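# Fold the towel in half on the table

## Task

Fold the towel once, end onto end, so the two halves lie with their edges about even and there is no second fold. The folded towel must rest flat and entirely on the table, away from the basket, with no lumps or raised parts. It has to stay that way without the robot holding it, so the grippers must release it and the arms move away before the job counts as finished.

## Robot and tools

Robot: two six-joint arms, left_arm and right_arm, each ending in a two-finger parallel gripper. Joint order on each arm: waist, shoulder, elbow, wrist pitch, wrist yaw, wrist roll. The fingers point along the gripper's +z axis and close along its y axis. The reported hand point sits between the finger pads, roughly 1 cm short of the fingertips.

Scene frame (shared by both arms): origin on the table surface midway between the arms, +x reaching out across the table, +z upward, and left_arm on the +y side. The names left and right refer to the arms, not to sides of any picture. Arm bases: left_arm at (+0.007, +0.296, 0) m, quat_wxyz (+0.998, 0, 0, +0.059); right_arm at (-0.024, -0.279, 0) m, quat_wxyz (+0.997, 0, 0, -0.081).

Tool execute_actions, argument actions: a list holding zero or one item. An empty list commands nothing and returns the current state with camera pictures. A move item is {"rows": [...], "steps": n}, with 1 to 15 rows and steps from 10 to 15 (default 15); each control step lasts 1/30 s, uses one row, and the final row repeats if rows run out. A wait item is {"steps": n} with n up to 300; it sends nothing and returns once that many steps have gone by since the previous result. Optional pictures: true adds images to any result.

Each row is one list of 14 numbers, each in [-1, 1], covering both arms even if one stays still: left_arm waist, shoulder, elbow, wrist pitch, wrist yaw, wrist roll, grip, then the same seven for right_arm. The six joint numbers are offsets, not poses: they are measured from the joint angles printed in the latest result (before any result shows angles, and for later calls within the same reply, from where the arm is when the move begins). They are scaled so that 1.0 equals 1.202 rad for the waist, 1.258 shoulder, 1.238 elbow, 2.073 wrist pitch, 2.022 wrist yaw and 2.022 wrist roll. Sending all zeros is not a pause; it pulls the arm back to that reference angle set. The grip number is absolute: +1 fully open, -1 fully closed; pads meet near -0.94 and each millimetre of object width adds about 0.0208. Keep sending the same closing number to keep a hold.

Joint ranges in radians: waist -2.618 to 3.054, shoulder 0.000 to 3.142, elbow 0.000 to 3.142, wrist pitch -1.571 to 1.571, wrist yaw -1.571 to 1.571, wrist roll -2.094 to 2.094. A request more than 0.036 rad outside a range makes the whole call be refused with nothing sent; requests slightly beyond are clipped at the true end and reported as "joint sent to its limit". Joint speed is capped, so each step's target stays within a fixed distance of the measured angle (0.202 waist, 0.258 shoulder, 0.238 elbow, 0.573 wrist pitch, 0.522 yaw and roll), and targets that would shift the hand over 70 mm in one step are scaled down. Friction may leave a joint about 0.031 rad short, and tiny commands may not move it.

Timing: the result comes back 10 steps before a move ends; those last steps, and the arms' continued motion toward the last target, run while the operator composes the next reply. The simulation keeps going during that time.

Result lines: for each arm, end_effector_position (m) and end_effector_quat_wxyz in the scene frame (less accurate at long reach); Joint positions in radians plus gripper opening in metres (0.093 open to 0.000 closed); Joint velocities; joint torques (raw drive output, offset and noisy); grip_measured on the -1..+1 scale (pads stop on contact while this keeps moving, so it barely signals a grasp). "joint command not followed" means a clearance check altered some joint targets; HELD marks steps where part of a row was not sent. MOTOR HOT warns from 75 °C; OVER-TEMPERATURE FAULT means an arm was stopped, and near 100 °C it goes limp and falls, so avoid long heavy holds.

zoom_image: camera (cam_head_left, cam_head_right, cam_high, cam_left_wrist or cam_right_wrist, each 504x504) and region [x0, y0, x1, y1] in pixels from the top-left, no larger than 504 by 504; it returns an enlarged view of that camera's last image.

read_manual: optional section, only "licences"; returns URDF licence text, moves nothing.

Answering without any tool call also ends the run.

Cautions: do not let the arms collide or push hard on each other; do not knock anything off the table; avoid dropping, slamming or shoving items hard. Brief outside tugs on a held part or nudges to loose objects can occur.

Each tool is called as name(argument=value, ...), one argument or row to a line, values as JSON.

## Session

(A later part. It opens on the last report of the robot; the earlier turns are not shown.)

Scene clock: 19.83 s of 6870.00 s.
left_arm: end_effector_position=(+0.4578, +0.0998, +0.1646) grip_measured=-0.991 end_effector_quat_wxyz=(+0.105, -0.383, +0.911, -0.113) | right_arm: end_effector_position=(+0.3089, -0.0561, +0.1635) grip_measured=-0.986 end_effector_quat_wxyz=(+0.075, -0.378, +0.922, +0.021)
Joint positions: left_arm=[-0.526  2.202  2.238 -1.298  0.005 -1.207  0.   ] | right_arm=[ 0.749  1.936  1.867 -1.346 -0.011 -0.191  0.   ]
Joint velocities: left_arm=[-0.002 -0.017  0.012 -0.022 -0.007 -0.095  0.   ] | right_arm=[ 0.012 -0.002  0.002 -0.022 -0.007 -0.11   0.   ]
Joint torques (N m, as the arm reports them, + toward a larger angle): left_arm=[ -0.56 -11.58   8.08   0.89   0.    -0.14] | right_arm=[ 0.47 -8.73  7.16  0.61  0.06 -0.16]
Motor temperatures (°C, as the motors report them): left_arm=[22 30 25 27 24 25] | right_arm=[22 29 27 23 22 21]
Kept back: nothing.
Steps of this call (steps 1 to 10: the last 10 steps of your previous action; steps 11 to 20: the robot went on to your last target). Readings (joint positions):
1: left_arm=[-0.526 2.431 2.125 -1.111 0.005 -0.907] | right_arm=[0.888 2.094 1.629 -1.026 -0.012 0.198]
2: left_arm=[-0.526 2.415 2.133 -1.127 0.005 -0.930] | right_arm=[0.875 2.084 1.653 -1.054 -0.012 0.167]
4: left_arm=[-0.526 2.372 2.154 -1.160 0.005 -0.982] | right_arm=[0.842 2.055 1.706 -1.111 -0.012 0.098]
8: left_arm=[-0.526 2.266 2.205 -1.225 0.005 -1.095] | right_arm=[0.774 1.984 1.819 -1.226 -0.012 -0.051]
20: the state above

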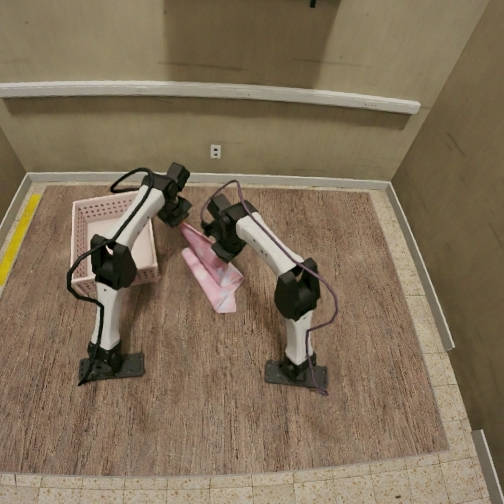

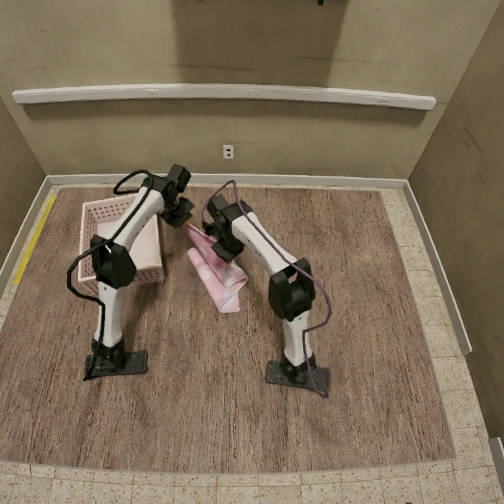

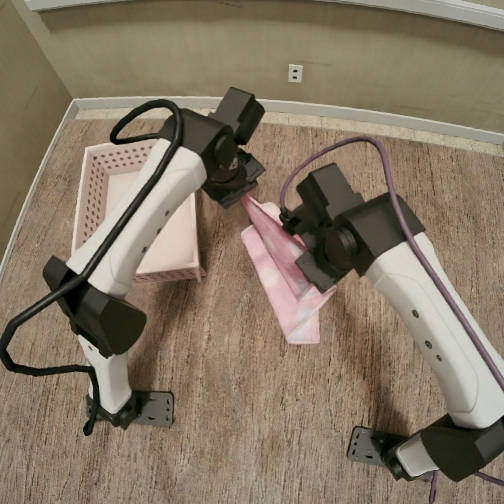

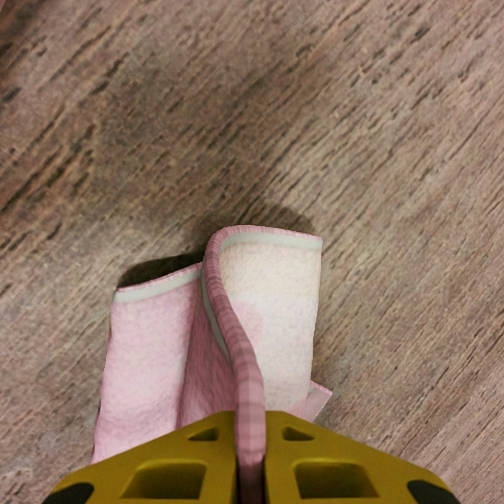

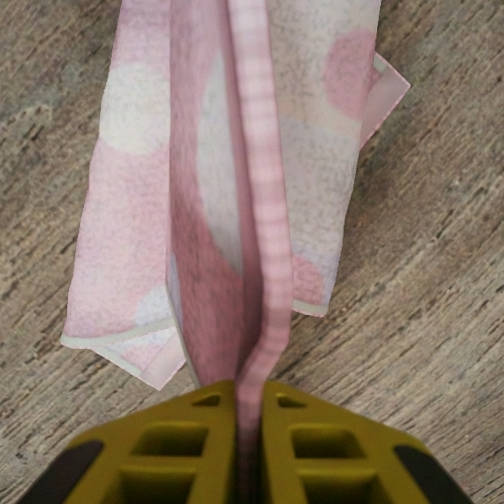

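execute_actions(
  actions=[
    {"rows": [[-0.006,-0.018,-0.005,0,0,-0.015,-1,-0.007,-0.015,0.003,0,0,-0.019,-1],[-0.013,-0.036,-0.009,0,0,-0.03,-1,-0.014,-0.029,0.007,0,0,-0.038,-1],[-0.021,-0.06,-0.016,0,0,-0.05,-1,-0.024,-0.049,0.011,0,0,-0.065,-1],[-0.03,-0.085,-0.023,0,0,-0.071,-1,-0.034,-0.07,0.016,0,0,-0.091,-1],[-0.04,-0.114,-0.03,0,0,-0.095,-1,-0.045,-0.093,0.021,-0.005,0,-0.122,-1],[-0.05,-0.142,-0.038,-0.004,0,-0.119,-1,-0.056,-0.116,0.026,-0.006,0,-0.152,-1],[-0.06,-0.171,-0.045,-0.005,0,-0.143,-1,-0.068,-0.14,0.032,-0.008,0,-0.182,-1],[-0.071,-0.2,-0.053,-0.006,0,-0.166,-1,-0.079,-0.163,0.037,-0.009,0,-0.213,-1],[-0.081,-0.228,-0.06,-0.006,0,-0.19,-1,-0.09,-0.186,0.042,-0.01,0,-0.243,-1],[-0.091,-0.256,-0.068,-0.007,0,-0.214,-1,-0.102,-0.21,0.048,-0.012,0,-0.274,-1],[-0.101,-0.285,-0.075,-0.008,0,-0.238,-1,-0.113,-0.233,0.053,-0.013,0,-0.304,-1],[-0.11,-0.31,-0.082,-0.009,0,-0.258,-1,-0.123,-0.253,0.057,-0.014,0,-0.33,-1],[-0.117,-0.33,-0.088,-0.01,0,-0.276,-1,-0.131,-0.27,0.075,-0.016,0,-0.353,-1],[-0.123,-0.346,-0.1,-0.015,0,-0.289,-1,-0.137,-0.283,0.078,-0.02,0,-0.37,-1],[-0.126,-0.356,-0.105,-0.015,0,-0.297,-1,-0.141,-0.291,0.08,-0.022,0,-0.38,-1]], "steps": 15},
  ],
)

execute_actions(
  actions=[
    {"steps": 24},
  ],
  pictures=true,
)

Scene clock: 24.00 s of 6870.00 s.
left_arm: end_effector_position=(+0.4490, +0.0963, +0.1767) grip_measured=-0.991 end_effector_quat_wxyz=(+0.104, -0.412, +0.897, -0.123) | right_arm: end_effector_position=(+0.3107, -0.0630, +0.1745) grip_measured=-0.986 end_effector_quat_wxyz=(+0.089, -0.416, +0.905, +0.018)
Joint positions: left_arm=[-0.54   2.162  2.22  -1.304  0.005 -1.284  0.   ] | right_arm=[ 0.732  1.907  1.867 -1.349 -0.012 -0.292  0.   ]
Joint velocities: left_arm=[-0.212 -0.637 -0.276 -0.022  0.022 -0.784  0.   ] | right_arm=[-0.276 -0.505  0.007 -0.051 -0.066 -0.945  0.   ]
Joint torques (N m, as the arm reports them, + toward a larger angle): left_arm=[ -1.9  -17.33   7.3    1.     0.01  -0.13] | right_arm=[ -1.43 -13.54   8.19   0.78   0.06  -0.12]
Motor temperatures (°C, as the motors report them): left_arm=[22 32 25 27 24 25] | right_arm=[22 30 27 23 22 21]
Steps of this call (steps 1 to 30: the robot went on to your last target; steps 31 to 120: nothing new was sent; steps 121 to 125: the first 5 steps of this action). Readings (joint positions):
121: left_arm=[-0.526 2.202 2.238 -1.305 0.005 -1.217] | right_arm=[0.749 1.936 1.867 -1.349 -0.011 -0.205]
122: left_arm=[-0.527 2.200 2.238 -1.305 0.005 -1.225] | right_arm=[0.748 1.935 1.867 -1.349 -0.011 -0.215]
124: left_arm=[-0.534 2.182 2.229 -1.304 0.005 -1.259] | right_arm=[0.740 1.922 1.867 -1.349 -0.012 -0.259]
125: the state above

Scene clock: 24.80 s of 6870.00 s.
left_arm: end_effector_position=(+0.3570, +0.0752, +0.3247) grip_measured=-0.991 end_effector_quat_wxyz=(+0.115, -0.550, +0.775, -0.289) | right_arm: end_effector_position=(+0.2986, -0.1311, +0.3245) grip_measured=-0.986 end_effector_quat_wxyz=(-0.279, +0.608, -0.740, +0.068)
Joint positions: left_arm=[-0.677  1.745  2.126 -1.319  0.008 -1.796  0.   ] | right_arm=[ 0.587  1.563  1.957 -1.382 -0.014 -0.947  0.   ]
Joint velocities: left_arm=[-0.012  0.007 -0.002 -0.022 -0.007 -0.051  0.   ] | right_arm=[-0.012  0.007 -0.017  0.022 -0.037 -0.051  0.   ]
Joint torques (N m, as the arm reports them, + toward a larger angle): left_arm=[-0.05 -6.98  5.26  1.38 -0.01 -0.1 ] | right_arm=[-0.39 -4.86  6.43  1.52  0.05 -0.1 ]
Motor temperatures (°C, as the motors report them): left_arm=[22 32 25 27 24 25] | right_arm=[22 30 27 23 22 21]
Kept back: nothing.
Steps of this call (steps 1 to 10: the last 10 steps of your previous action; steps 11 to 24: the robot went on to your last target). Readings (joint positions):
1: left_arm=[-0.549 2.136 2.209 -1.305 0.005 -1.314] | right_arm=[0.720 1.886 1.867 -1.350 -0.012 -0.330]
2: left_arm=[-0.561 2.104 2.200 -1.306 0.005 -1.348] | right_arm=[0.706 1.858 1.867 -1.350 -0.012 -0.373]
4: left_arm=[-0.590 2.027 2.185 -1.306 0.005 -1.424] | right_arm=[0.673 1.792 1.871 -1.353 -0.012 -0.469]
8: left_arm=[-0.650 1.854 2.166 -1.307 0.005 -1.590] | right_arm=[0.612 1.657 1.911 -1.361 -0.012 -0.682]
24: the state above

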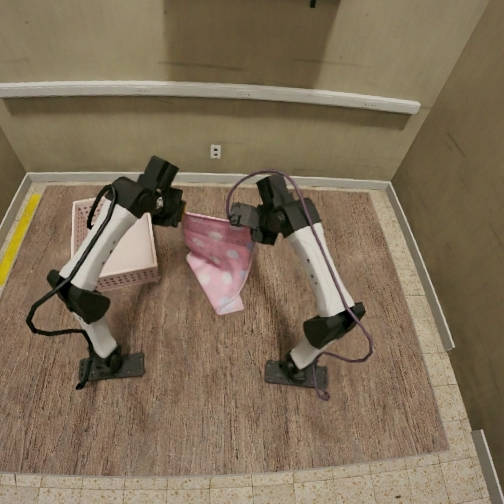

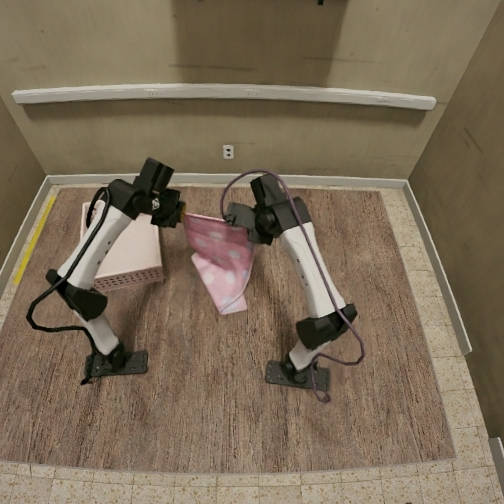

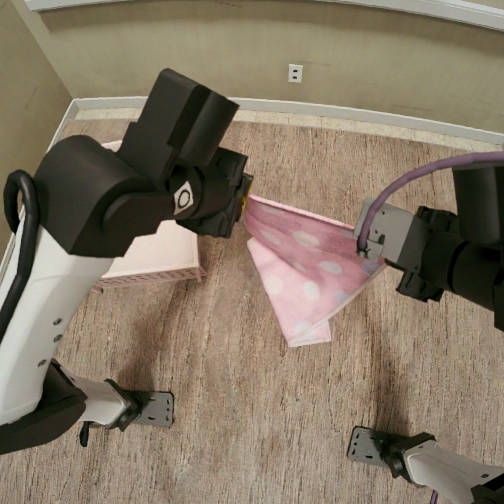

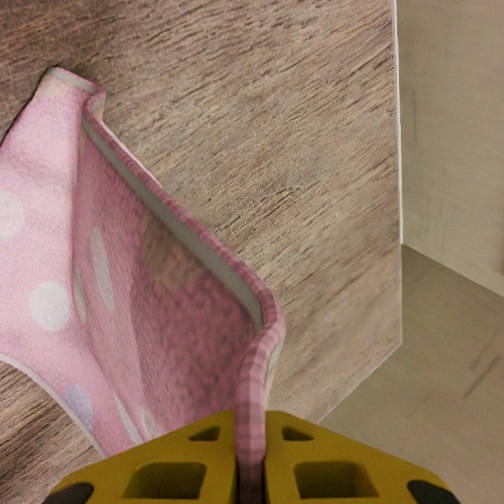

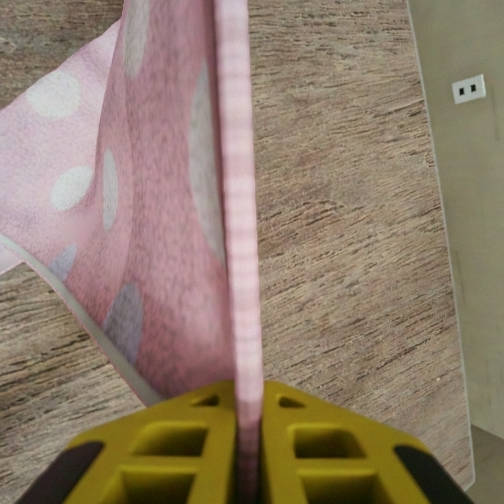

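execute_actions(
  actions=[
    {"rows": [[-0.003,-0.006,0.014,0.001,0,0.001,-1,0.003,-0.004,0.02,-0.001,0,-0.005,-1],[-0.006,-0.012,0.028,0.002,0,0.003,-1,0.005,-0.008,0.04,-0.003,0,-0.01,-1],[-0.01,-0.019,0.044,0.004,0,0.004,-1,0.008,-0.013,0.061,-0.005,0,-0.015,-1],[-0.014,-0.026,0.06,0.005,0,0.006,-1,0.012,-0.018,0.084,-0.006,0,-0.02,-1],[-0.017,-0.033,0.077,0.007,0,0.007,-1,0.015,-0.023,0.107,-0.008,0,-0.026,-1],[-0.021,-0.04,0.094,0.008,0,0.009,-1,0.018,-0.028,0.13,-0.01,0,-0.031,-1],[-0.025,-0.048,0.11,0.01,0,0.011,-1,0.021,-0.033,0.154,-0.012,0,-0.037,-1],[-0.029,-0.055,0.127,0.011,0,0.012,-1,0.024,-0.038,0.177,-0.013,0,-0.043,-1],[-0.032,-0.062,0.144,0.012,0,0.014,-1,0.028,-0.043,0.2,-0.015,0,-0.048,-1],[-0.036,-0.069,0.16,0.014,0,0.015,-1,0.031,-0.048,0.223,-0.017,0,-0.054,-1],[-0.04,-0.076,0.177,0.015,0,0.017,-1,0.034,-0.053,0.246,-0.019,0,-0.06,-1],[-0.043,-0.083,0.19,0.017,0,0.018,-1,0.037,-0.057,0.266,-0.02,0,-0.064,-1],[-0.046,-0.087,0.2,0.018,0,0.02,-1,0.039,-0.06,0.28,-0.022,0,-0.068,-1],[-0.047,-0.09,0.208,0.018,0,0.02,-1,0.04,-0.062,0.29,-0.022,0,-0.07,-1]], "steps": 15},
  ],
)

execute_actions(
  actions=[
    {"steps": 30},
  ],
  pictures=true,
)

Scene clock: 26.03 s of 6870.00 s.
left_arm: end_effector_position=(+0.3565, +0.0725, +0.3349) grip_measured=-0.991 end_effector_quat_wxyz=(+0.119, -0.545, +0.773, -0.302) | right_arm: end_effector_position=(+0.2974, -0.1298, +0.3397) grip_measured=-0.986 end_effector_quat_wxyz=(-0.296, +0.614, -0.728, +0.075)
Joint positions: left_arm=[-0.683  1.745  2.156 -1.321  0.009 -1.797  0.   ] | right_arm=[ 0.592  1.563  2.008 -1.396 -0.014 -0.969  0.   ]
Joint velocities: left_arm=[-0.09  -0.002  0.501 -0.007  0.007  0.022  0.   ] | right_arm=[ 0.095 -0.017  0.706 -0.11   0.051 -0.227  0.   ]
Joint torques (N m, as the arm reports them, + toward a larger angle): left_arm=[ -0.76 -10.88   9.94   1.66   0.    -0.02] | right_arm=[ 0.79 -7.54  8.37  1.84  0.03 -0.09]
Motor temperatures (°C, as the motors report them): left_arm=[22 32 25 27 24 25] | right_arm=[22 30 27 23 22 21]
Steps of this call (steps 1 to 30: the robot went on to your last target; steps 31 to 32: nothing new was sent; steps 33 to 37: the first 5 steps of this action). Readings (joint positions):
33: left_arm=[-0.677 1.745 2.126 -1.319 0.008 -1.802] | right_arm=[0.587 1.563 1.957 -1.383 -0.014 -0.954]
34: left_arm=[-0.677 1.745 2.126 -1.319 0.009 -1.801] | right_arm=[0.587 1.563 1.960 -1.384 -0.014 -0.956]
36: left_arm=[-0.680 1.745 2.141 -1.320 0.009 -1.799] | right_arm=[0.589 1.563 1.985 -1.392 -0.014 -0.963]
37: the state above

Scene clock: 27.03 s of 6870.00 s.
left_arm: end_effector_position=(+0.3177, +0.0745, +0.4597) grip_measured=-0.991 end_effector_quat_wxyz=(+0.176, -0.471, +0.735, -0.455) | right_arm: end_effector_position=(+0.2607, -0.1322, +0.4575) grip_measured=-0.986 end_effector_quat_wxyz=(-0.443, +0.624, -0.630, +0.132)
Joint positions: left_arm=[-0.73   1.629  2.37  -1.292  0.015 -1.762  0.   ] | right_arm=[ 0.631  1.484  2.3   -1.424 -0.018 -1.083  0.   ]
Joint velocities: left_arm=[-0.022 -0.007 -0.012  0.007 -0.051 -0.051  0.   ] | right_arm=[-0.012 -0.007  0.012 -0.022  0.051 -0.037  0.   ]
Joint torques (N m, as the arm reports them, + toward a larger angle): left_arm=[-0.2  -4.98  6.69  1.98 -0.04  0.  ] | right_arm=[ 0.51 -3.17  5.48  2.16  0.08 -0.08]
Motor temperatures (°C, as the motors report them): left_arm=[22 32 25 27 24 25] | right_arm=[22 30 27 23 22 21]
Kept back: nothing.
Steps of this call (steps 1 to 10: the last 10 steps of your previous action; steps 11 to 30: the robot went on to your last target). Readings (joint positions):
1: left_arm=[-0.687 1.744 2.175 -1.321 0.009 -1.794] | right_arm=[0.595 1.563 2.036 -1.400 -0.014 -0.975]
2: left_arm=[-0.691 1.740 2.196 -1.320 0.009 -1.792] | right_arm=[0.598 1.562 2.066 -1.401 -0.014 -0.983]
4: left_arm=[-0.700 1.724 2.237 -1.319 0.009 -1.786] | right_arm=[0.605 1.553 2.125 -1.404 -0.014 -1.001]
8: left_arm=[-0.718 1.675 2.322 -1.309 0.009 -1.775] | right_arm=[0.621 1.521 2.240 -1.413 -0.014 -1.040]
30: the state above

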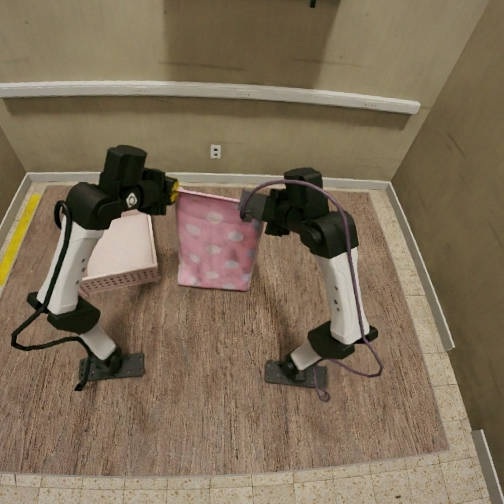

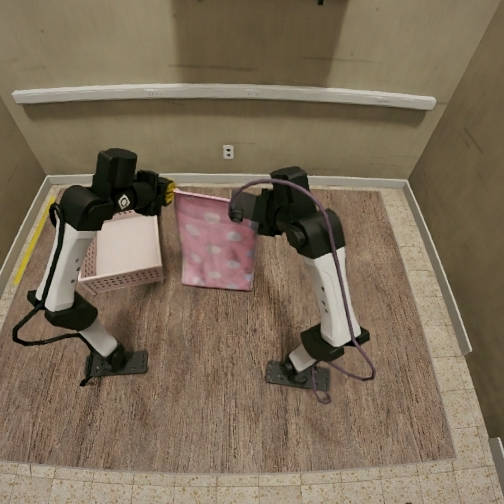

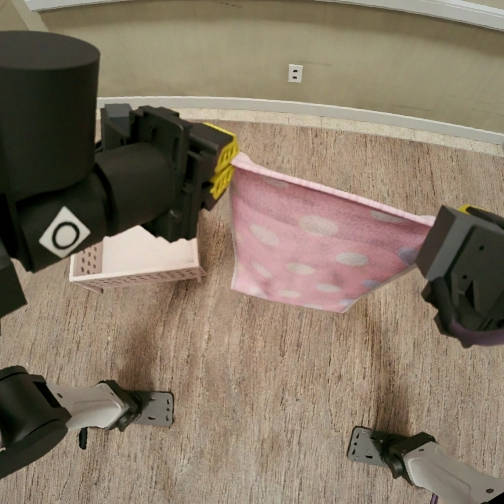

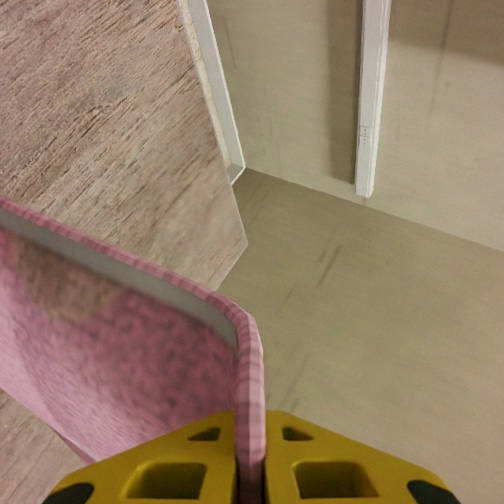

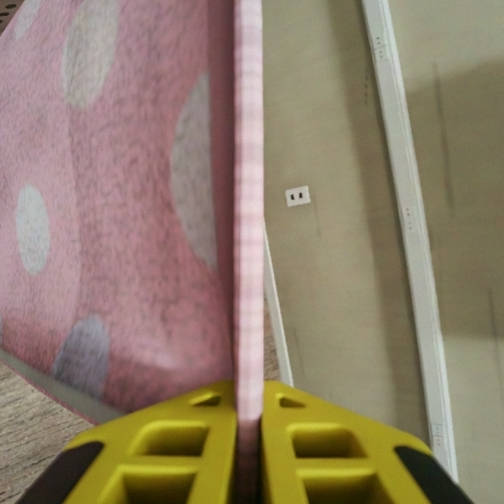

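zoom_image(
  camera="cam_head_left",
  region=[150, 170, 290, 310],
)

zoom_image(
  camera="cam_high",
  region=[210, 220, 380, 340],
)

Region (150, 170, 290, 310) of cam_head_left's 504x504 image, scaled by 3.600, with more detail than that image has.

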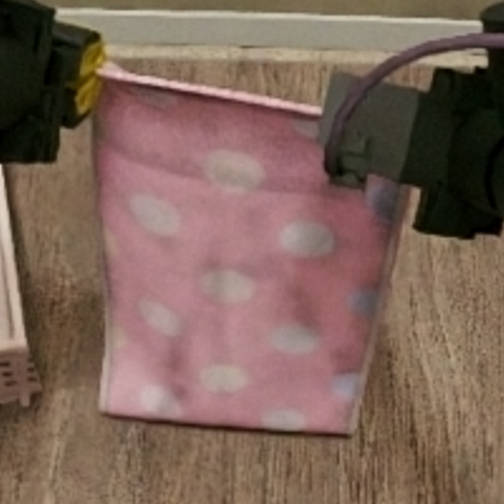

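Region (210, 220, 380, 340) of cam_high's 504x504 image, scaled by 2.965, with more detail than that image has; it fills the top 356 rows of this view, and the rest is white.

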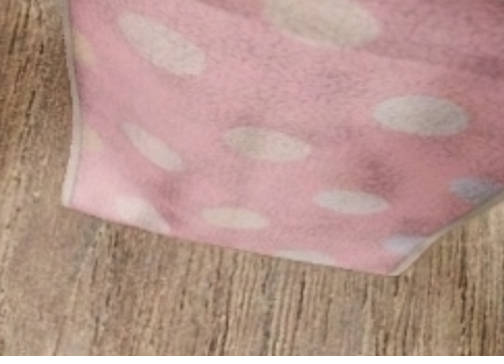

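execute_actions(
  actions=[
    {"rows": [[-0.005,-0.012,0.01,0.009,0,0.003,-1,0,-0.012,0.01,0.011,0,-0.011,-1],[-0.01,-0.02,0.01,0.018,0,0.006,-1,0,-0.02,0.01,0.022,0,-0.021,-1],[-0.015,-0.028,0.01,0.027,0,0.009,-1,0,-0.028,0.01,0.033,0,-0.032,-1],[-0.02,-0.036,0.01,0.036,0,0.012,-1,0,-0.036,0.01,0.044,0,-0.043,-1],[-0.025,-0.044,0.01,0.045,0,0.015,-1,0,-0.044,0.01,0.055,0,-0.054,-1],[-0.03,-0.052,0.01,0.054,0,0.018,-1,0,-0.052,0.01,0.066,0,-0.064,-1],[-0.035,-0.06,0.01,0.063,0,0.021,-1,0,-0.06,0.01,0.077,0,-0.075,-1],[-0.04,-0.068,0.01,0.072,0,0.024,-1,0,-0.068,0.01,0.088,0,-0.086,-1],[-0.045,-0.075,0.01,0.081,0,0.027,-1,0,-0.075,0.01,0.099,0,-0.096,-1],[-0.05,-0.08,0.01,0.091,0,0.03,-1,0,-0.08,0.01,0.11,0,-0.107,-1]], "steps": 15},
  ],
)

execute_actions(
  actions=[
    {"steps": 30},
  ],
  pictures=true,
)

zoom_image(
  camera="cam_head_left",
  region=[140, 150, 300, 310],
)

Scene clock: 29.63 s of 6870.00 s.
left_arm: end_effector_position=(+0.3153, +0.0693, +0.4659) grip_measured=-0.991 end_effector_quat_wxyz=(+0.179, -0.459, +0.735, -0.466) | right_arm: end_effector_position=(+0.2616, -0.1314, +0.4655) grip_measured=-0.986 end_effector_quat_wxyz=(-0.456, +0.632, -0.610, +0.147)
Joint positions: left_arm=[-0.744  1.624  2.37  -1.27   0.017 -1.753  0.   ] | right_arm=[ 0.631  1.476  2.3   -1.396 -0.02  -1.128  0.   ]
Joint velocities: left_arm=[-0.154 -0.105 -0.022  0.286  0.007  0.154  0.   ] | right_arm=[-0.012 -0.134 -0.027  0.256 -0.022 -0.374  0.   ]
Joint torques (N m, as the arm reports them, + toward a larger angle): left_arm=[-0.63 -8.72  6.72  2.2   0.04 -0.03] | right_arm=[ 0.15 -6.36  5.17  2.6   0.05 -0.06]
Motor temperatures (°C, as the motors report them): left_arm=[22 31 25 28 24 25] | right_arm=[22 30 27 24 22 21]
Steps of this call (steps 1 to 15: the robot went on to your last target; steps 16 to 73: nothing new was sent; steps 74 to 78: the first 5 steps of this action). Readings (joint positions):
74: left_arm=[-0.730 1.629 2.370 -1.292 0.017 -1.762] | right_arm=[0.631 1.484 2.300 -1.424 -0.019 -1.086]
75: left_arm=[-0.731 1.629 2.370 -1.291 0.017 -1.761] | right_arm=[0.631 1.484 2.300 -1.422 -0.020 -1.093]
77: left_arm=[-0.739 1.627 2.370 -1.279 0.017 -1.757] | right_arm=[0.631 1.480 2.300 -1.407 -0.020 -1.114]
78: the state above

Scene clock: 30.63 s of 6870.00 s.
left_arm: end_effector_position=(+0.2892, +0.0683, +0.5287) grip_measured=-0.991 end_effector_quat_wxyz=(+0.214, -0.393, +0.700, -0.556) | right_arm: end_effector_position=(+0.2473, -0.1378, +0.5284) grip_measured=-0.986 end_effector_quat_wxyz=(-0.542, +0.629, -0.509, +0.227)
Joint positions: left_arm=[-0.787  1.536  2.37  -1.128  0.021 -1.708  0.   ] | right_arm=[ 0.631  1.389  2.3   -1.225 -0.024 -1.295  0.   ]
Joint velocities: left_arm=[-0.002 -0.012 -0.002 -0.022  0.081  0.007  0.   ] | right_arm=[ 0.002 -0.012 -0.002  0.051 -0.007  0.037  0.   ]
Joint torques (N m, as the arm reports them, + toward a larger angle): left_arm=[-0.28 -4.59  6.28  2.3  -0.01  0.03] | right_arm=[ 0.15 -2.58  4.82  2.7   0.1  -0.06]
Motor temperatures (°C, as the motors report them): left_arm=[22 31 25 29 24 25] | right_arm=[22 30 27 24 22 21]
Kept back: nothing.
Steps of this call (steps 1 to 10: the last 10 steps of your previous action; steps 11 to 30: the robot went on to your last target). Readings (joint positions):
1: left_arm=[-0.750 1.618 2.370 -1.259 0.017 -1.749] | right_arm=[0.631 1.469 2.300 -1.383 -0.020 -1.144]
2: left_arm=[-0.755 1.610 2.370 -1.247 0.017 -1.745] | right_arm=[0.631 1.460 2.300 -1.368 -0.020 -1.161]
4: left_arm=[-0.768 1.589 2.370 -1.219 0.017 -1.735] | right_arm=[0.631 1.437 2.300 -1.331 -0.020 -1.197]
8: left_arm=[-0.785 1.545 2.370 -1.160 0.019 -1.719] | right_arm=[0.631 1.396 2.300 -1.262 -0.021 -1.255]
30: the state above
All arms were judged still, so your last target was given up. Only a new action makes them travel on or press farther. Fingers that are still opening or closing keep moving.

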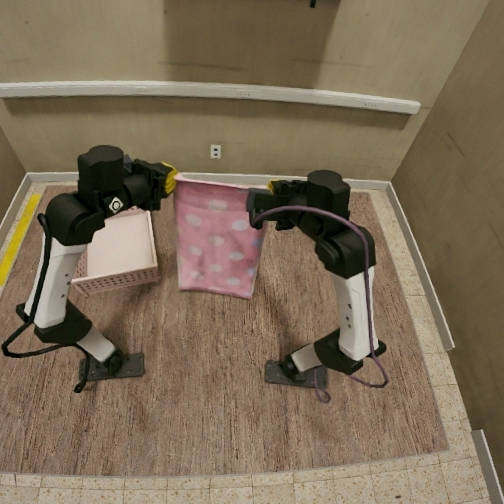

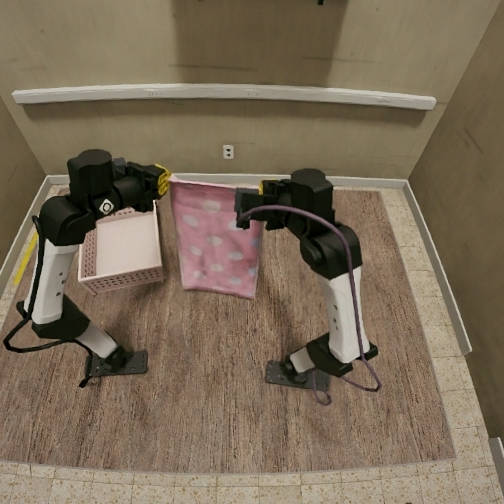

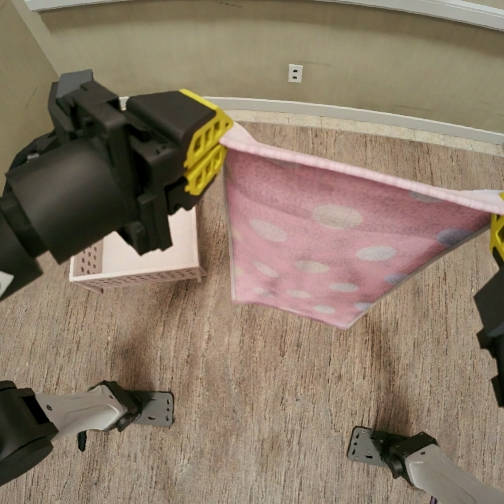

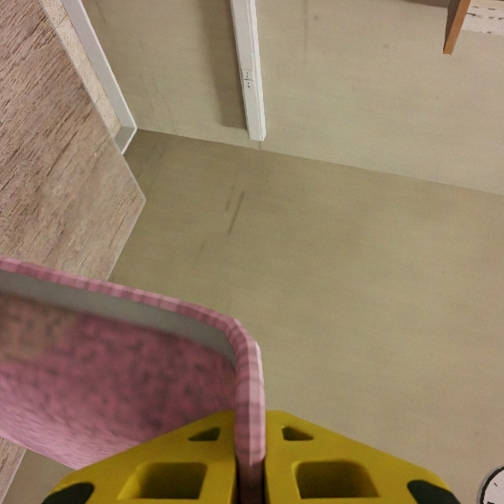

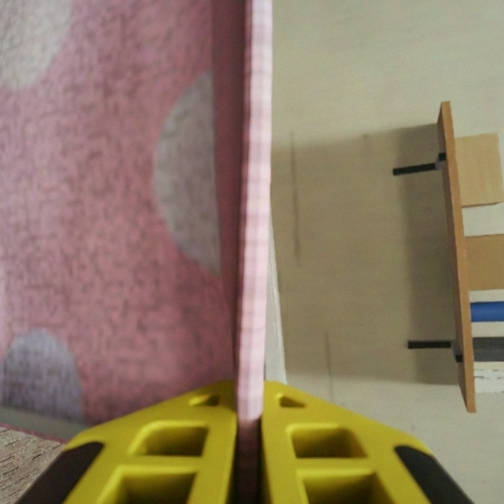

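Region (140, 150, 300, 310) of cam_head_left's 504x504 image, scaled by 3.150, with more detail than that image has.

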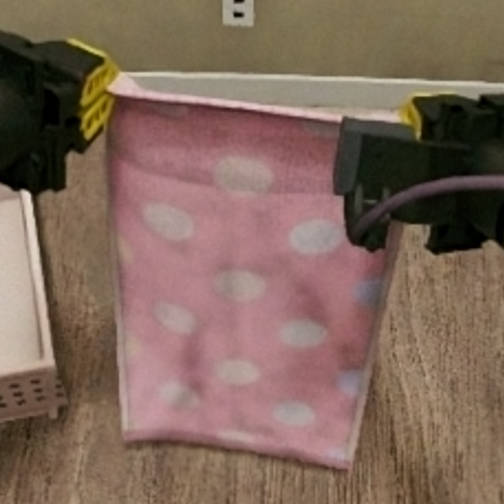

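execute_actions(
  actions=[
    {"rows": [[0.007,0.02,-0.003,0.006,0,0,-1,-0.012,0.016,-0.01,0.007,0,0,-1],[0.014,0.035,-0.005,0.012,0,0,-1,-0.024,0.027,-0.02,0.014,0,0,-1],[0.022,0.05,-0.008,0.018,0,0,-1,-0.036,0.038,-0.031,0.02,0,0,-1],[0.029,0.066,-0.01,0.024,0,0,-1,-0.048,0.049,-0.041,0.027,0,0,-1],[0.036,0.081,-0.013,0.029,0,0,-1,-0.06,0.06,-0.052,0.034,0,0,-1],[0.044,0.096,-0.015,0.035,0,0,-1,-0.073,0.071,-0.062,0.041,0,0,-1],[0.051,0.112,-0.018,0.041,0,0,-1,-0.085,0.082,-0.073,0.048,0,0,-1],[0.058,0.127,-0.02,0.047,0,0,-1,-0.097,0.093,-0.083,0.054,0,0,-1],[0.065,0.142,-0.023,0.053,0,0,-1,-0.109,0.104,-0.093,0.061,0,0,-1],[0.073,0.158,-0.025,0.059,0,0,-1,-0.121,0.115,-0.104,0.068,0,0,-1],[0.08,0.173,-0.028,0.064,0,0,-1,-0.134,0.126,-0.114,0.075,0,0,-1],[0.087,0.188,-0.03,0.07,0,0,-1,-0.146,0.137,-0.124,0.081,0,0,-1],[0.094,0.204,-0.033,0.076,0,0,-1,-0.158,0.148,-0.135,0.088,0,0,-1],[0.1015,0.218,-0.035,0.082,0,0,-1,-0.17,0.157,-0.145,0.095,0,0,-1]], "steps": 15},
  ],
)

execute_actions(
  actions=[
    {"steps": 25},
  ],
  pictures=true,
)

Scene clock: 33.17 s of 6870.00 s.
left_arm: end_effector_position=(+0.3038, +0.0632, +0.5214) grip_measured=-0.991 end_effector_quat_wxyz=(+0.215, -0.400, +0.702, -0.549) | right_arm: end_effector_position=(+0.2630, -0.1416, +0.5219) grip_measured=-0.986 end_effector_quat_wxyz=(-0.533, +0.625, -0.522, +0.232)
Joint positions: left_arm=[-0.771  1.568  2.37  -1.111  0.025 -1.708  0.   ] | right_arm=[ 0.594  1.411  2.286 -1.207 -0.031 -1.296  0.   ]
Joint velocities: left_arm=[ 0.232  0.432  0.012  0.227 -0.081  0.066  0.   ] | right_arm=[-0.388  0.247 -0.286  0.33  -0.037 -0.037  0.   ]
Joint torques (N m, as the arm reports them, + toward a larger angle): left_arm=[ 1.34 -0.97  3.93  2.12  0.01 -0.05] | right_arm=[-0.76  0.65  1.54  2.49  0.1  -0.02]
Motor temperatures (°C, as the motors report them): left_arm=[22 31 25 30 24 25] | right_arm=[22 29 27 25 22 21]
Steps of this call (steps 1 to 71: nothing new was sent; steps 72 to 76: the first 5 steps of this action). Readings (joint positions):
72: left_arm=[-0.787 1.537 2.370 -1.128 0.021 -1.708] | right_arm=[0.631 1.390 2.300 -1.225 -0.025 -1.296]
73: left_arm=[-0.787 1.539 2.370 -1.127 0.022 -1.708] | right_arm=[0.627 1.392 2.300 -1.225 -0.028 -1.296]
75: left_arm=[-0.779 1.555 2.370 -1.118 0.024 -1.708] | right_arm=[0.607 1.403 2.295 -1.216 -0.031 -1.296]
76: the state above

Scene clock: 34.00 s of 6870.00 s.
left_arm: end_effector_position=(+0.4190, +0.0360, +0.4270) grip_measured=-0.991 end_effector_quat_wxyz=(+0.211, -0.461, +0.721, -0.473) | right_arm: end_effector_position=(+0.3792, -0.1623, +0.4261) grip_measured=-0.986 end_effector_quat_wxyz=(-0.436, +0.619, -0.612, +0.230)
Joint positions: left_arm=[-0.672  1.828  2.331 -0.985  0.025 -1.708  0.   ] | right_arm=[ 0.433  1.604  2.123 -1.06  -0.031 -1.296  0.   ]
Joint velocities: left_arm=[-0.002  0.007 -0.002  0.037  0.022  0.022  0.   ] | right_arm=[-0.002 -0.007  0.007  0.11  -0.095  0.007  0.   ]
Joint torques (N m, as the arm reports them, + toward a larger angle): left_arm=[ 0.68 -9.85  6.52  2.2  -0.01 -0.07] | right_arm=[-0.4  -7.06  5.56  2.57  0.09 -0.02]
Motor temperatures (°C, as the motors report them): left_arm=[22 31 25 30 24 25] | right_arm=[22 29 27 25 22 21]
Kept back: nothing.
Steps of this call (steps 1 to 10: the last 10 steps of your previous action; steps 11 to 25: the robot went on to your last target). Readings (joint positions):
1: left_arm=[-0.763 1.586 2.370 -1.102 0.025 -1.708] | right_arm=[0.579 1.421 2.275 -1.196 -0.032 -1.296]
2: left_arm=[-0.753 1.607 2.370 -1.094 0.025 -1.708] | right_arm=[0.565 1.435 2.263 -1.185 -0.032 -1.296]
4: left_arm=[-0.735 1.655 2.370 -1.076 0.025 -1.708] | right_arm=[0.534 1.470 2.234 -1.162 -0.032 -1.296]
8: left_arm=[-0.698 1.749 2.356 -1.036 0.025 -1.708] | right_arm=[0.475 1.545 2.172 -1.117 -0.032 -1.296]
25: the state above

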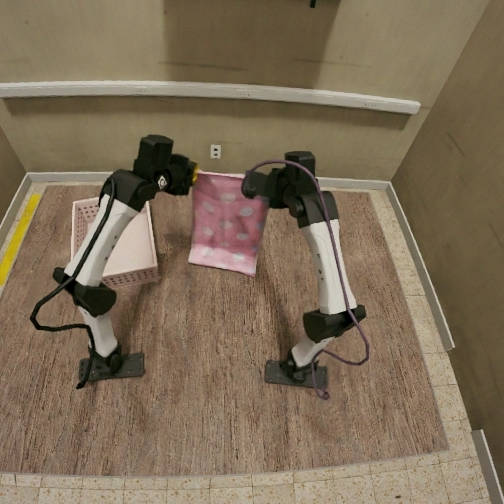

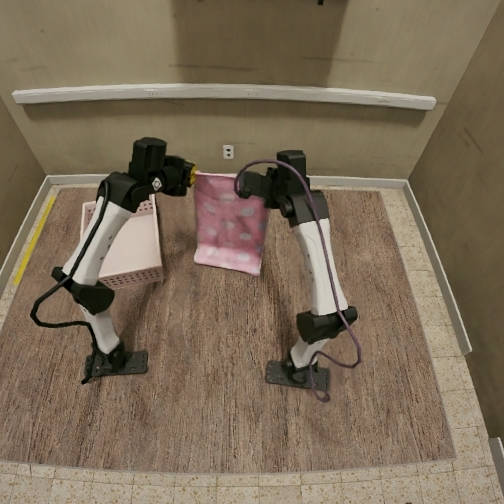

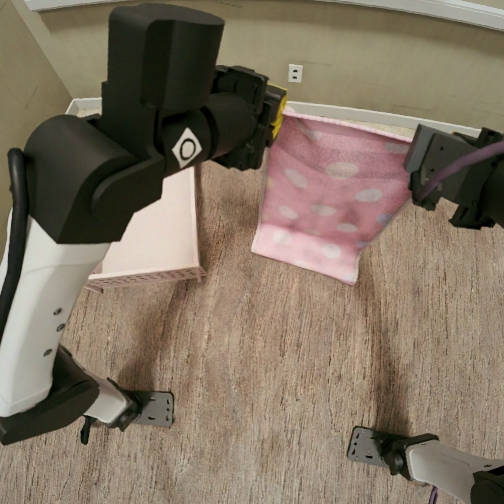

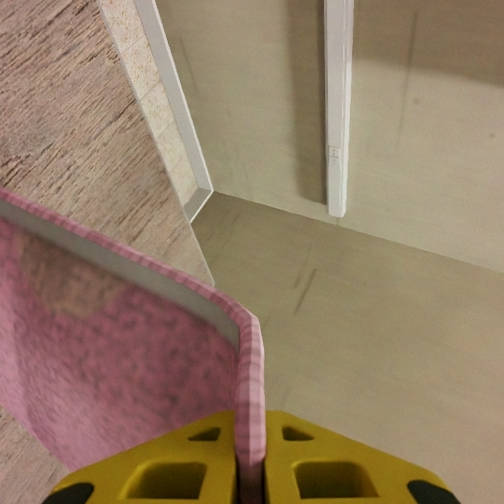

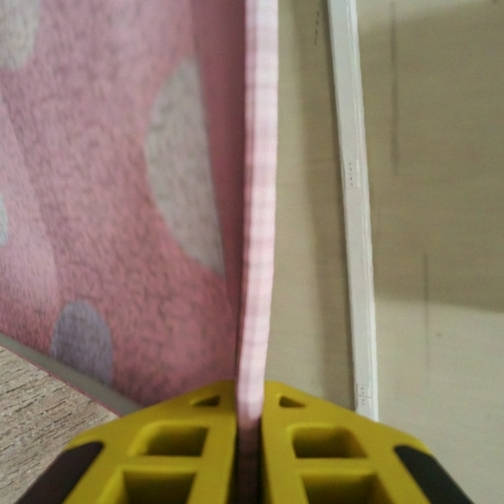

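execute_actions(
  actions=[
    {"rows": [[0.006,0.015,-0.001,0.02,0,0,-1,-0.009,0.014,-0.006,0.02,0,0,-1],[0.012,0.035,-0.002,0.038,0,0,-1,-0.017,0.033,-0.011,0.036,0,0,-1],[0.018,0.06,-0.003,0.056,0,0,-1,-0.026,0.056,-0.017,0.053,0,0,-1],[0.024,0.087,-0.003,0.074,0,0,-1,-0.035,0.08,-0.023,0.07,0,0,-1],[0.03,0.115,-0.004,0.092,0,0,-1,-0.043,0.106,-0.028,0.087,0,0,-1],[0.036,0.143,-0.005,0.11,0,0,-1,-0.052,0.132,-0.034,0.104,0,0,-1],[0.042,0.171,-0.006,0.128,0,0,-1,-0.061,0.158,-0.04,0.12,0,0,-1],[0.048,0.199,-0.007,0.146,0,0,-1,-0.069,0.184,-0.045,0.137,0,0,-1],[0.054,0.227,-0.008,0.164,0,0,-1,-0.078,0.21,-0.051,0.154,0,0,-1],[0.06,0.255,-0.009,0.182,0,0,-1,-0.087,0.236,-0.057,0.171,0,0,-1],[0.066,0.283,-0.01,0.2,0,0,-1,-0.095,0.262,-0.062,0.188,0,0,-1],[0.072,0.311,-0.01,0.217,0,0,-1,-0.104,0.288,-0.068,0.204,0,0,-1],[0.078,0.337,-0.011,0.232,0,0,-1,-0.113,0.312,-0.074,0.218,0,0,-1],[0.084,0.36,-0.012,0.245,0,0,-1,-0.121,0.333,-0.079,0.23,0,0,-1],[0.09,0.378,-0.013,0.245,0,0,-1,-0.13,0.35,-0.085,0.23,0,0,-1]], "steps": 15},
  ],
)

execute_actions(
  actions=[
    {"steps": 28},
  ],
  pictures=true,
)

Scene clock: 36.47 s of 6870.00 s.
left_arm: end_effector_position=(+0.4395, +0.0297, +0.4238) grip_measured=-0.991 end_effector_quat_wxyz=(+0.219, -0.460, +0.711, -0.485) | right_arm: end_effector_position=(+0.4016, -0.1657, +0.4226) grip_measured=-0.986 end_effector_quat_wxyz=(-0.442, +0.609, -0.614, +0.239)
Joint positions: left_arm=[-0.661  1.869  2.331 -0.911  0.025 -1.708  0.   ] | right_arm=[ 0.412  1.645  2.123 -0.996 -0.032 -1.296  0.   ]
Joint velocities: left_arm=[ 0.173  0.603 -0.007  0.886  0.022  0.007  0.   ] | right_arm=[-0.281  0.613 -0.012  0.828 -0.095 -0.037  0.   ]
Joint torques (N m, as the arm reports them, + toward a larger angle): left_arm=[ 1.5  -3.53  6.64  1.81  0.02 -0.05] | right_arm=[-0.92 -1.83  3.31  2.25  0.05 -0.02]
Motor temperatures (°C, as the motors report them): left_arm=[22 31 25 31 24 25] | right_arm=[22 29 27 26 22 21]
Steps of this call (steps 1 to 30: the robot went on to your last target; steps 31 to 69: nothing new was sent; steps 70 to 74: the first 5 steps of this action). Readings (joint positions):
70: left_arm=[-0.672 1.828 2.331 -0.983 0.025 -1.708] | right_arm=[0.433 1.604 2.123 -1.058 -0.031 -1.296]
71: left_arm=[-0.671 1.831 2.331 -0.976 0.025 -1.708] | right_arm=[0.432 1.606 2.123 -1.053 -0.031 -1.296]
73: left_arm=[-0.666 1.850 2.331 -0.939 0.025 -1.708] | right_arm=[0.421 1.626 2.123 -1.020 -0.032 -1.296]
74: the state above

Scene clock: 37.40 s of 6870.00 s.
left_arm: end_effector_position=(+0.5951, +0.0039, +0.2444) grip_measured=-0.991 end_effector_quat_wxyz=(+0.226, -0.500, +0.703, -0.452) | right_arm: end_effector_position=(+0.5550, -0.2032, +0.2442) grip_measured=-0.986 end_effector_quat_wxyz=(-0.375, +0.590, -0.677, +0.229)
Joint positions: left_arm=[-0.57   2.321  2.306 -0.497  0.032 -1.708  0.   ] | right_arm=[ 0.282  2.062  2.007 -0.606 -0.039 -1.296  0.   ]
Joint velocities: left_arm=[ 0.002 -0.007 -0.022  0.051 -0.007 -0.081  0.   ] | right_arm=[-0.002  0.017  0.017  0.022  0.051  0.037  0.   ]
Joint torques (N m, as the arm reports them, + toward a larger angle): left_arm=[  0.7  -15.64   9.29   2.11  -0.05  -0.05] | right_arm=[ -0.26 -12.51   8.01   2.34   0.09  -0.03]
Motor temperatures (°C, as the motors report them): left_arm=[22 32 25 31 24 25] | right_arm=[22 30 27 26 22 21]
Kept back: nothing.
Steps of this call (steps 1 to 10: the last 10 steps of your previous action; steps 11 to 28: the robot went on to your last target). Readings (joint positions):
1: left_arm=[-0.655 1.894 2.331 -0.880 0.025 -1.708] | right_arm=[0.401 1.671 2.123 -0.969 -0.032 -1.296]
2: left_arm=[-0.647 1.924 2.331 -0.849 0.025 -1.708] | right_arm=[0.391 1.701 2.123 -0.941 -0.032 -1.296]
4: left_arm=[-0.633 1.998 2.331 -0.790 0.025 -1.708] | right_arm=[0.371 1.770 2.112 -0.883 -0.032 -1.296]
8: left_arm=[-0.604 2.170 2.331 -0.658 0.025 -1.708] | right_arm=[0.330 1.923 2.072 -0.757 -0.032 -1.296]
28: the state above

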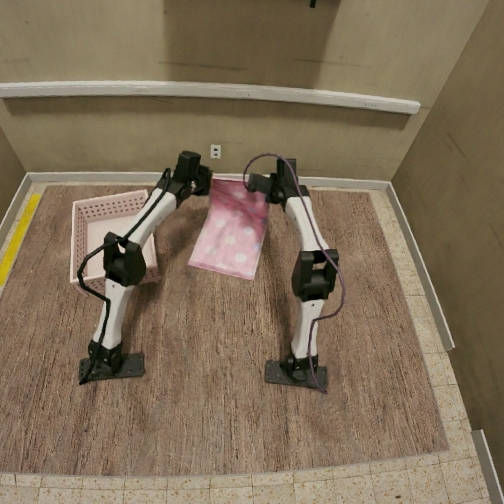

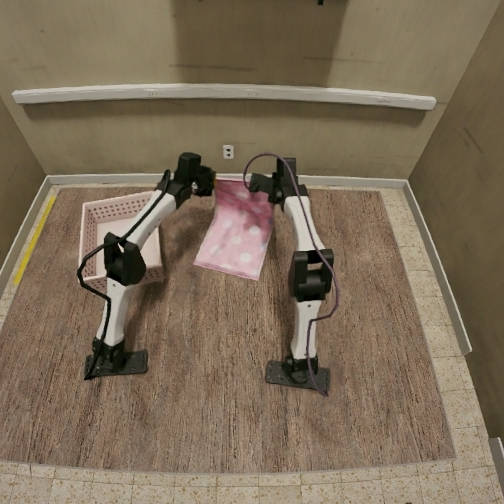

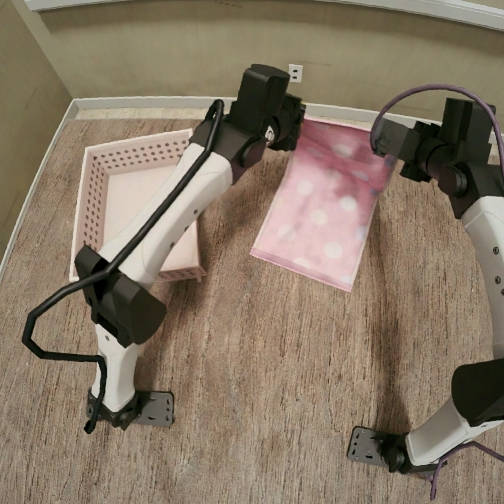

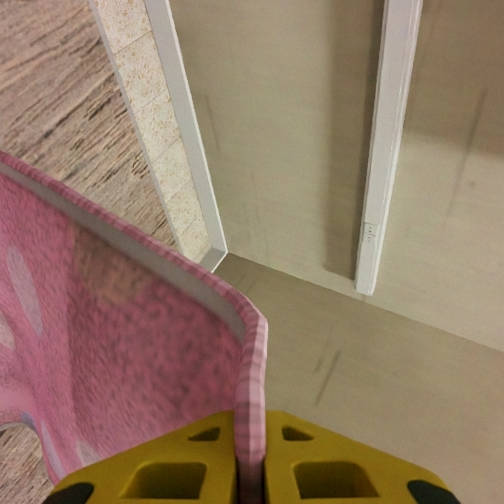

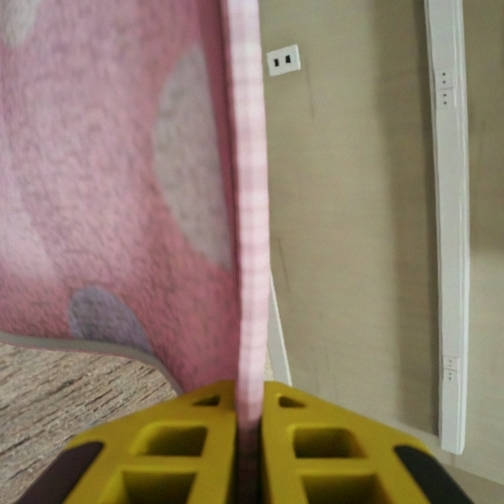

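execute_actions(
  actions=[
    {"rows": [[-0.002,-0.015,-0.014,-0.009,0,-0.002,-1,0.005,-0.013,-0.013,-0.008,0,0.004,-1],[-0.005,-0.024,-0.031,-0.02,0,-0.005,-1,0.011,-0.02,-0.029,-0.017,0,0.009,-1],[-0.008,-0.033,-0.05,-0.033,0,-0.008,-1,0.017,-0.027,-0.047,-0.027,0,0.015,-1],[-0.011,-0.043,-0.07,-0.046,0,-0.012,-1,0.024,-0.034,-0.065,-0.038,0,0.021,-1],[-0.014,-0.053,-0.092,-0.06,0,-0.016,-1,0.032,-0.042,-0.086,-0.05,0,0.028,-1],[-0.017,-0.063,-0.115,-0.075,0,-0.019,-1,0.04,-0.05,-0.107,-0.062,0,0.035,-1],[-0.021,-0.073,-0.137,-0.09,0,-0.023,-1,0.048,-0.057,-0.128,-0.074,0,0.042,-1],[-0.024,-0.084,-0.16,-0.104,0,-0.027,-1,0.055,-0.065,-0.149,-0.086,0,0.048,-1],[-0.027,-0.095,-0.182,-0.119,0,-0.031,-1,0.063,-0.073,-0.17,-0.098,0,0.055,-1],[-0.031,-0.105,-0.204,-0.134,0,-0.034,-1,0.071,-0.081,-0.19,-0.11,0,0.062,-1],[-0.034,-0.116,-0.227,-0.148,0,-0.038,-1,0.079,-0.089,-0.211,-0.122,0,0.069,-1],[-0.037,-0.126,-0.246,-0.161,0,-0.041,-1,0.085,-0.097,-0.23,-0.132,0,0.075,-1],[-0.039,-0.134,-0.263,-0.172,0,-0.044,-1,0.091,-0.103,-0.245,-0.141,0,0.08,-1],[-0.041,-0.14,-0.274,-0.179,0,-0.046,-1,0.095,-0.108,-0.256,-0.147,0,0.083,-1],[-0.042,-0.143,-0.28,-0.183,0,-0.047,-1,0.097,-0.11,-0.261,-0.15,0,0.085,-1]], "steps": 15},
  ],
)

execute_actions(
  actions=[
    {"steps": 26},
  ],
  pictures=true,
)

Scene clock: 39.70 s of 6870.00 s.
left_arm: end_effector_position=(+0.5838, +0.0067, +0.2297) grip_measured=-0.991 end_effector_quat_wxyz=(+0.209, -0.511, +0.714, -0.430) | right_arm: end_effector_position=(+0.5427, -0.1967, +0.2305) grip_measured=-0.986 end_effector_quat_wxyz=(-0.360, +0.596, -0.687, +0.210)
Joint positions: left_arm=[-0.574  2.294  2.253 -0.532  0.034 -1.718  0.   ] | right_arm=[ 0.296  2.042  1.961 -0.631 -0.04  -1.278  0.   ]
Joint velocities: left_arm=[-0.071 -0.325 -0.647 -0.549  0.007 -0.139  0.   ] | right_arm=[ 0.188 -0.266 -0.613 -0.491  0.022  0.198  0.   ]
Joint torques (N m, as the arm reports them, + toward a larger angle): left_arm=[ -0.83 -15.64   6.71   1.76   0.04  -0.1 ] | right_arm=[  1.25 -12.27   5.46   1.82   0.02   0.04]
Motor temperatures (°C, as the motors report them): left_arm=[22 34 26 31 24 25] | right_arm=[22 31 28 26 22 21]
Steps of this call (steps 1 to 30: the robot went on to your last target; steps 31 to 64: nothing new was sent; steps 65 to 69: the first 5 steps of this action). Readings (joint positions):
65: left_arm=[-0.570 2.321 2.306 -0.498 0.033 -1.708] | right_arm=[0.283 2.062 2.007 -0.607 -0.039 -1.296]
66: left_arm=[-0.570 2.320 2.302 -0.500 0.033 -1.709] | right_arm=[0.284 2.061 2.004 -0.609 -0.040 -1.294]
68: left_arm=[-0.572 2.305 2.275 -0.516 0.034 -1.713] | right_arm=[0.290 2.051 1.980 -0.620 -0.040 -1.285]
69: the state above

Scene clock: 40.57 s of 6870.00 s.
left_arm: end_effector_position=(+0.4773, +0.0333, +0.1349) grip_measured=-0.991 end_effector_quat_wxyz=(+0.090, -0.581, +0.772, -0.239) | right_arm: end_effector_position=(+0.4272, -0.1642, +0.1346) grip_measured=-0.986 end_effector_quat_wxyz=(-0.191, +0.622, -0.756, +0.071)
Joint positions: left_arm=[-0.617  2.164  1.976 -0.867  0.034 -1.798  0.   ] | right_arm=[ 0.398  1.946  1.696 -0.913 -0.04  -1.133  0.   ]
Joint velocities: left_arm=[ 0.007 -0.007  0.007 -0.051 -0.022  0.022  0.   ] | right_arm=[ 0.007  0.002 -0.007 -0.022  0.022  0.022  0.   ]
Joint torques (N m, as the arm reports them, + toward a larger angle): left_arm=[ -0.34 -14.45   6.65   1.18   0.02  -0.16] | right_arm=[  0.22 -11.46   5.81   1.23   0.01   0.02]
Motor temperatures (°C, as the motors report them): left_arm=[22 34 26 31 24 25] | right_arm=[22 31 28 26 22 21]
Kept back: nothing.
Steps of this call (steps 1 to 10: the last 10 steps of your previous action; steps 11 to 26: the robot went on to your last target). Readings (joint positions):
1: left_arm=[-0.576 2.282 2.228 -0.550 0.034 -1.722] | right_arm=[0.303 2.032 1.938 -0.646 -0.040 -1.269]
2: left_arm=[-0.580 2.270 2.202 -0.572 0.034 -1.727] | right_arm=[0.312 2.023 1.913 -0.665 -0.040 -1.260]
4: left_arm=[-0.586 2.244 2.146 -0.622 0.034 -1.739] | right_arm=[0.332 2.005 1.860 -0.707 -0.040 -1.239]
8: left_arm=[-0.603 2.197 2.037 -0.734 0.034 -1.766] | right_arm=[0.373 1.973 1.755 -0.803 -0.040 -1.191]
26: the state above

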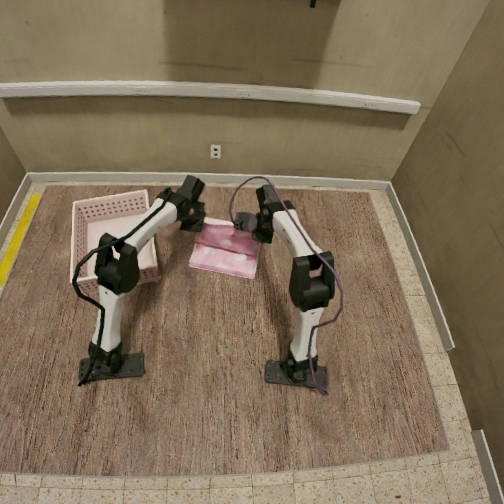

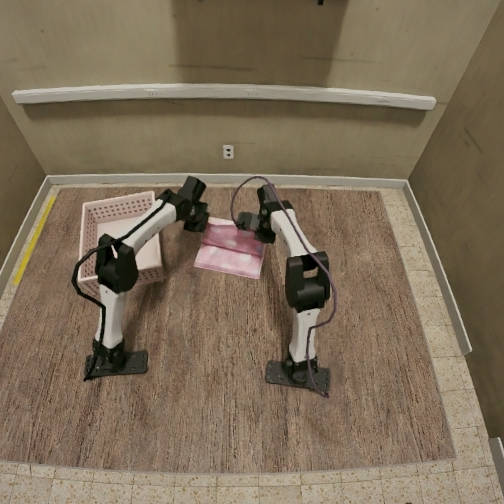

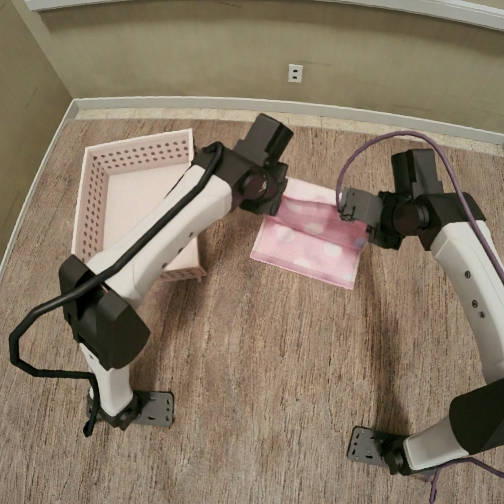

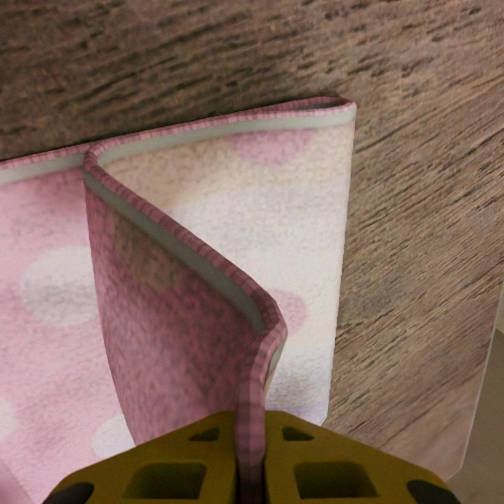

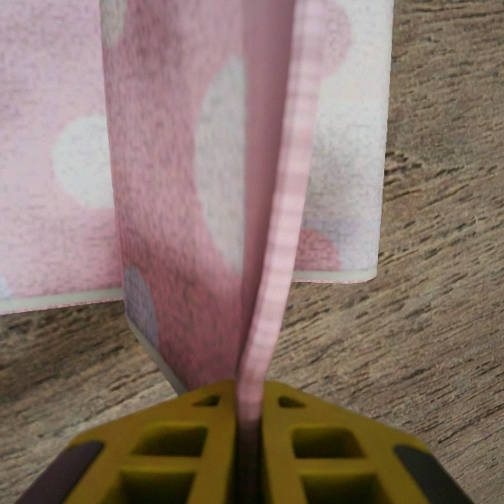

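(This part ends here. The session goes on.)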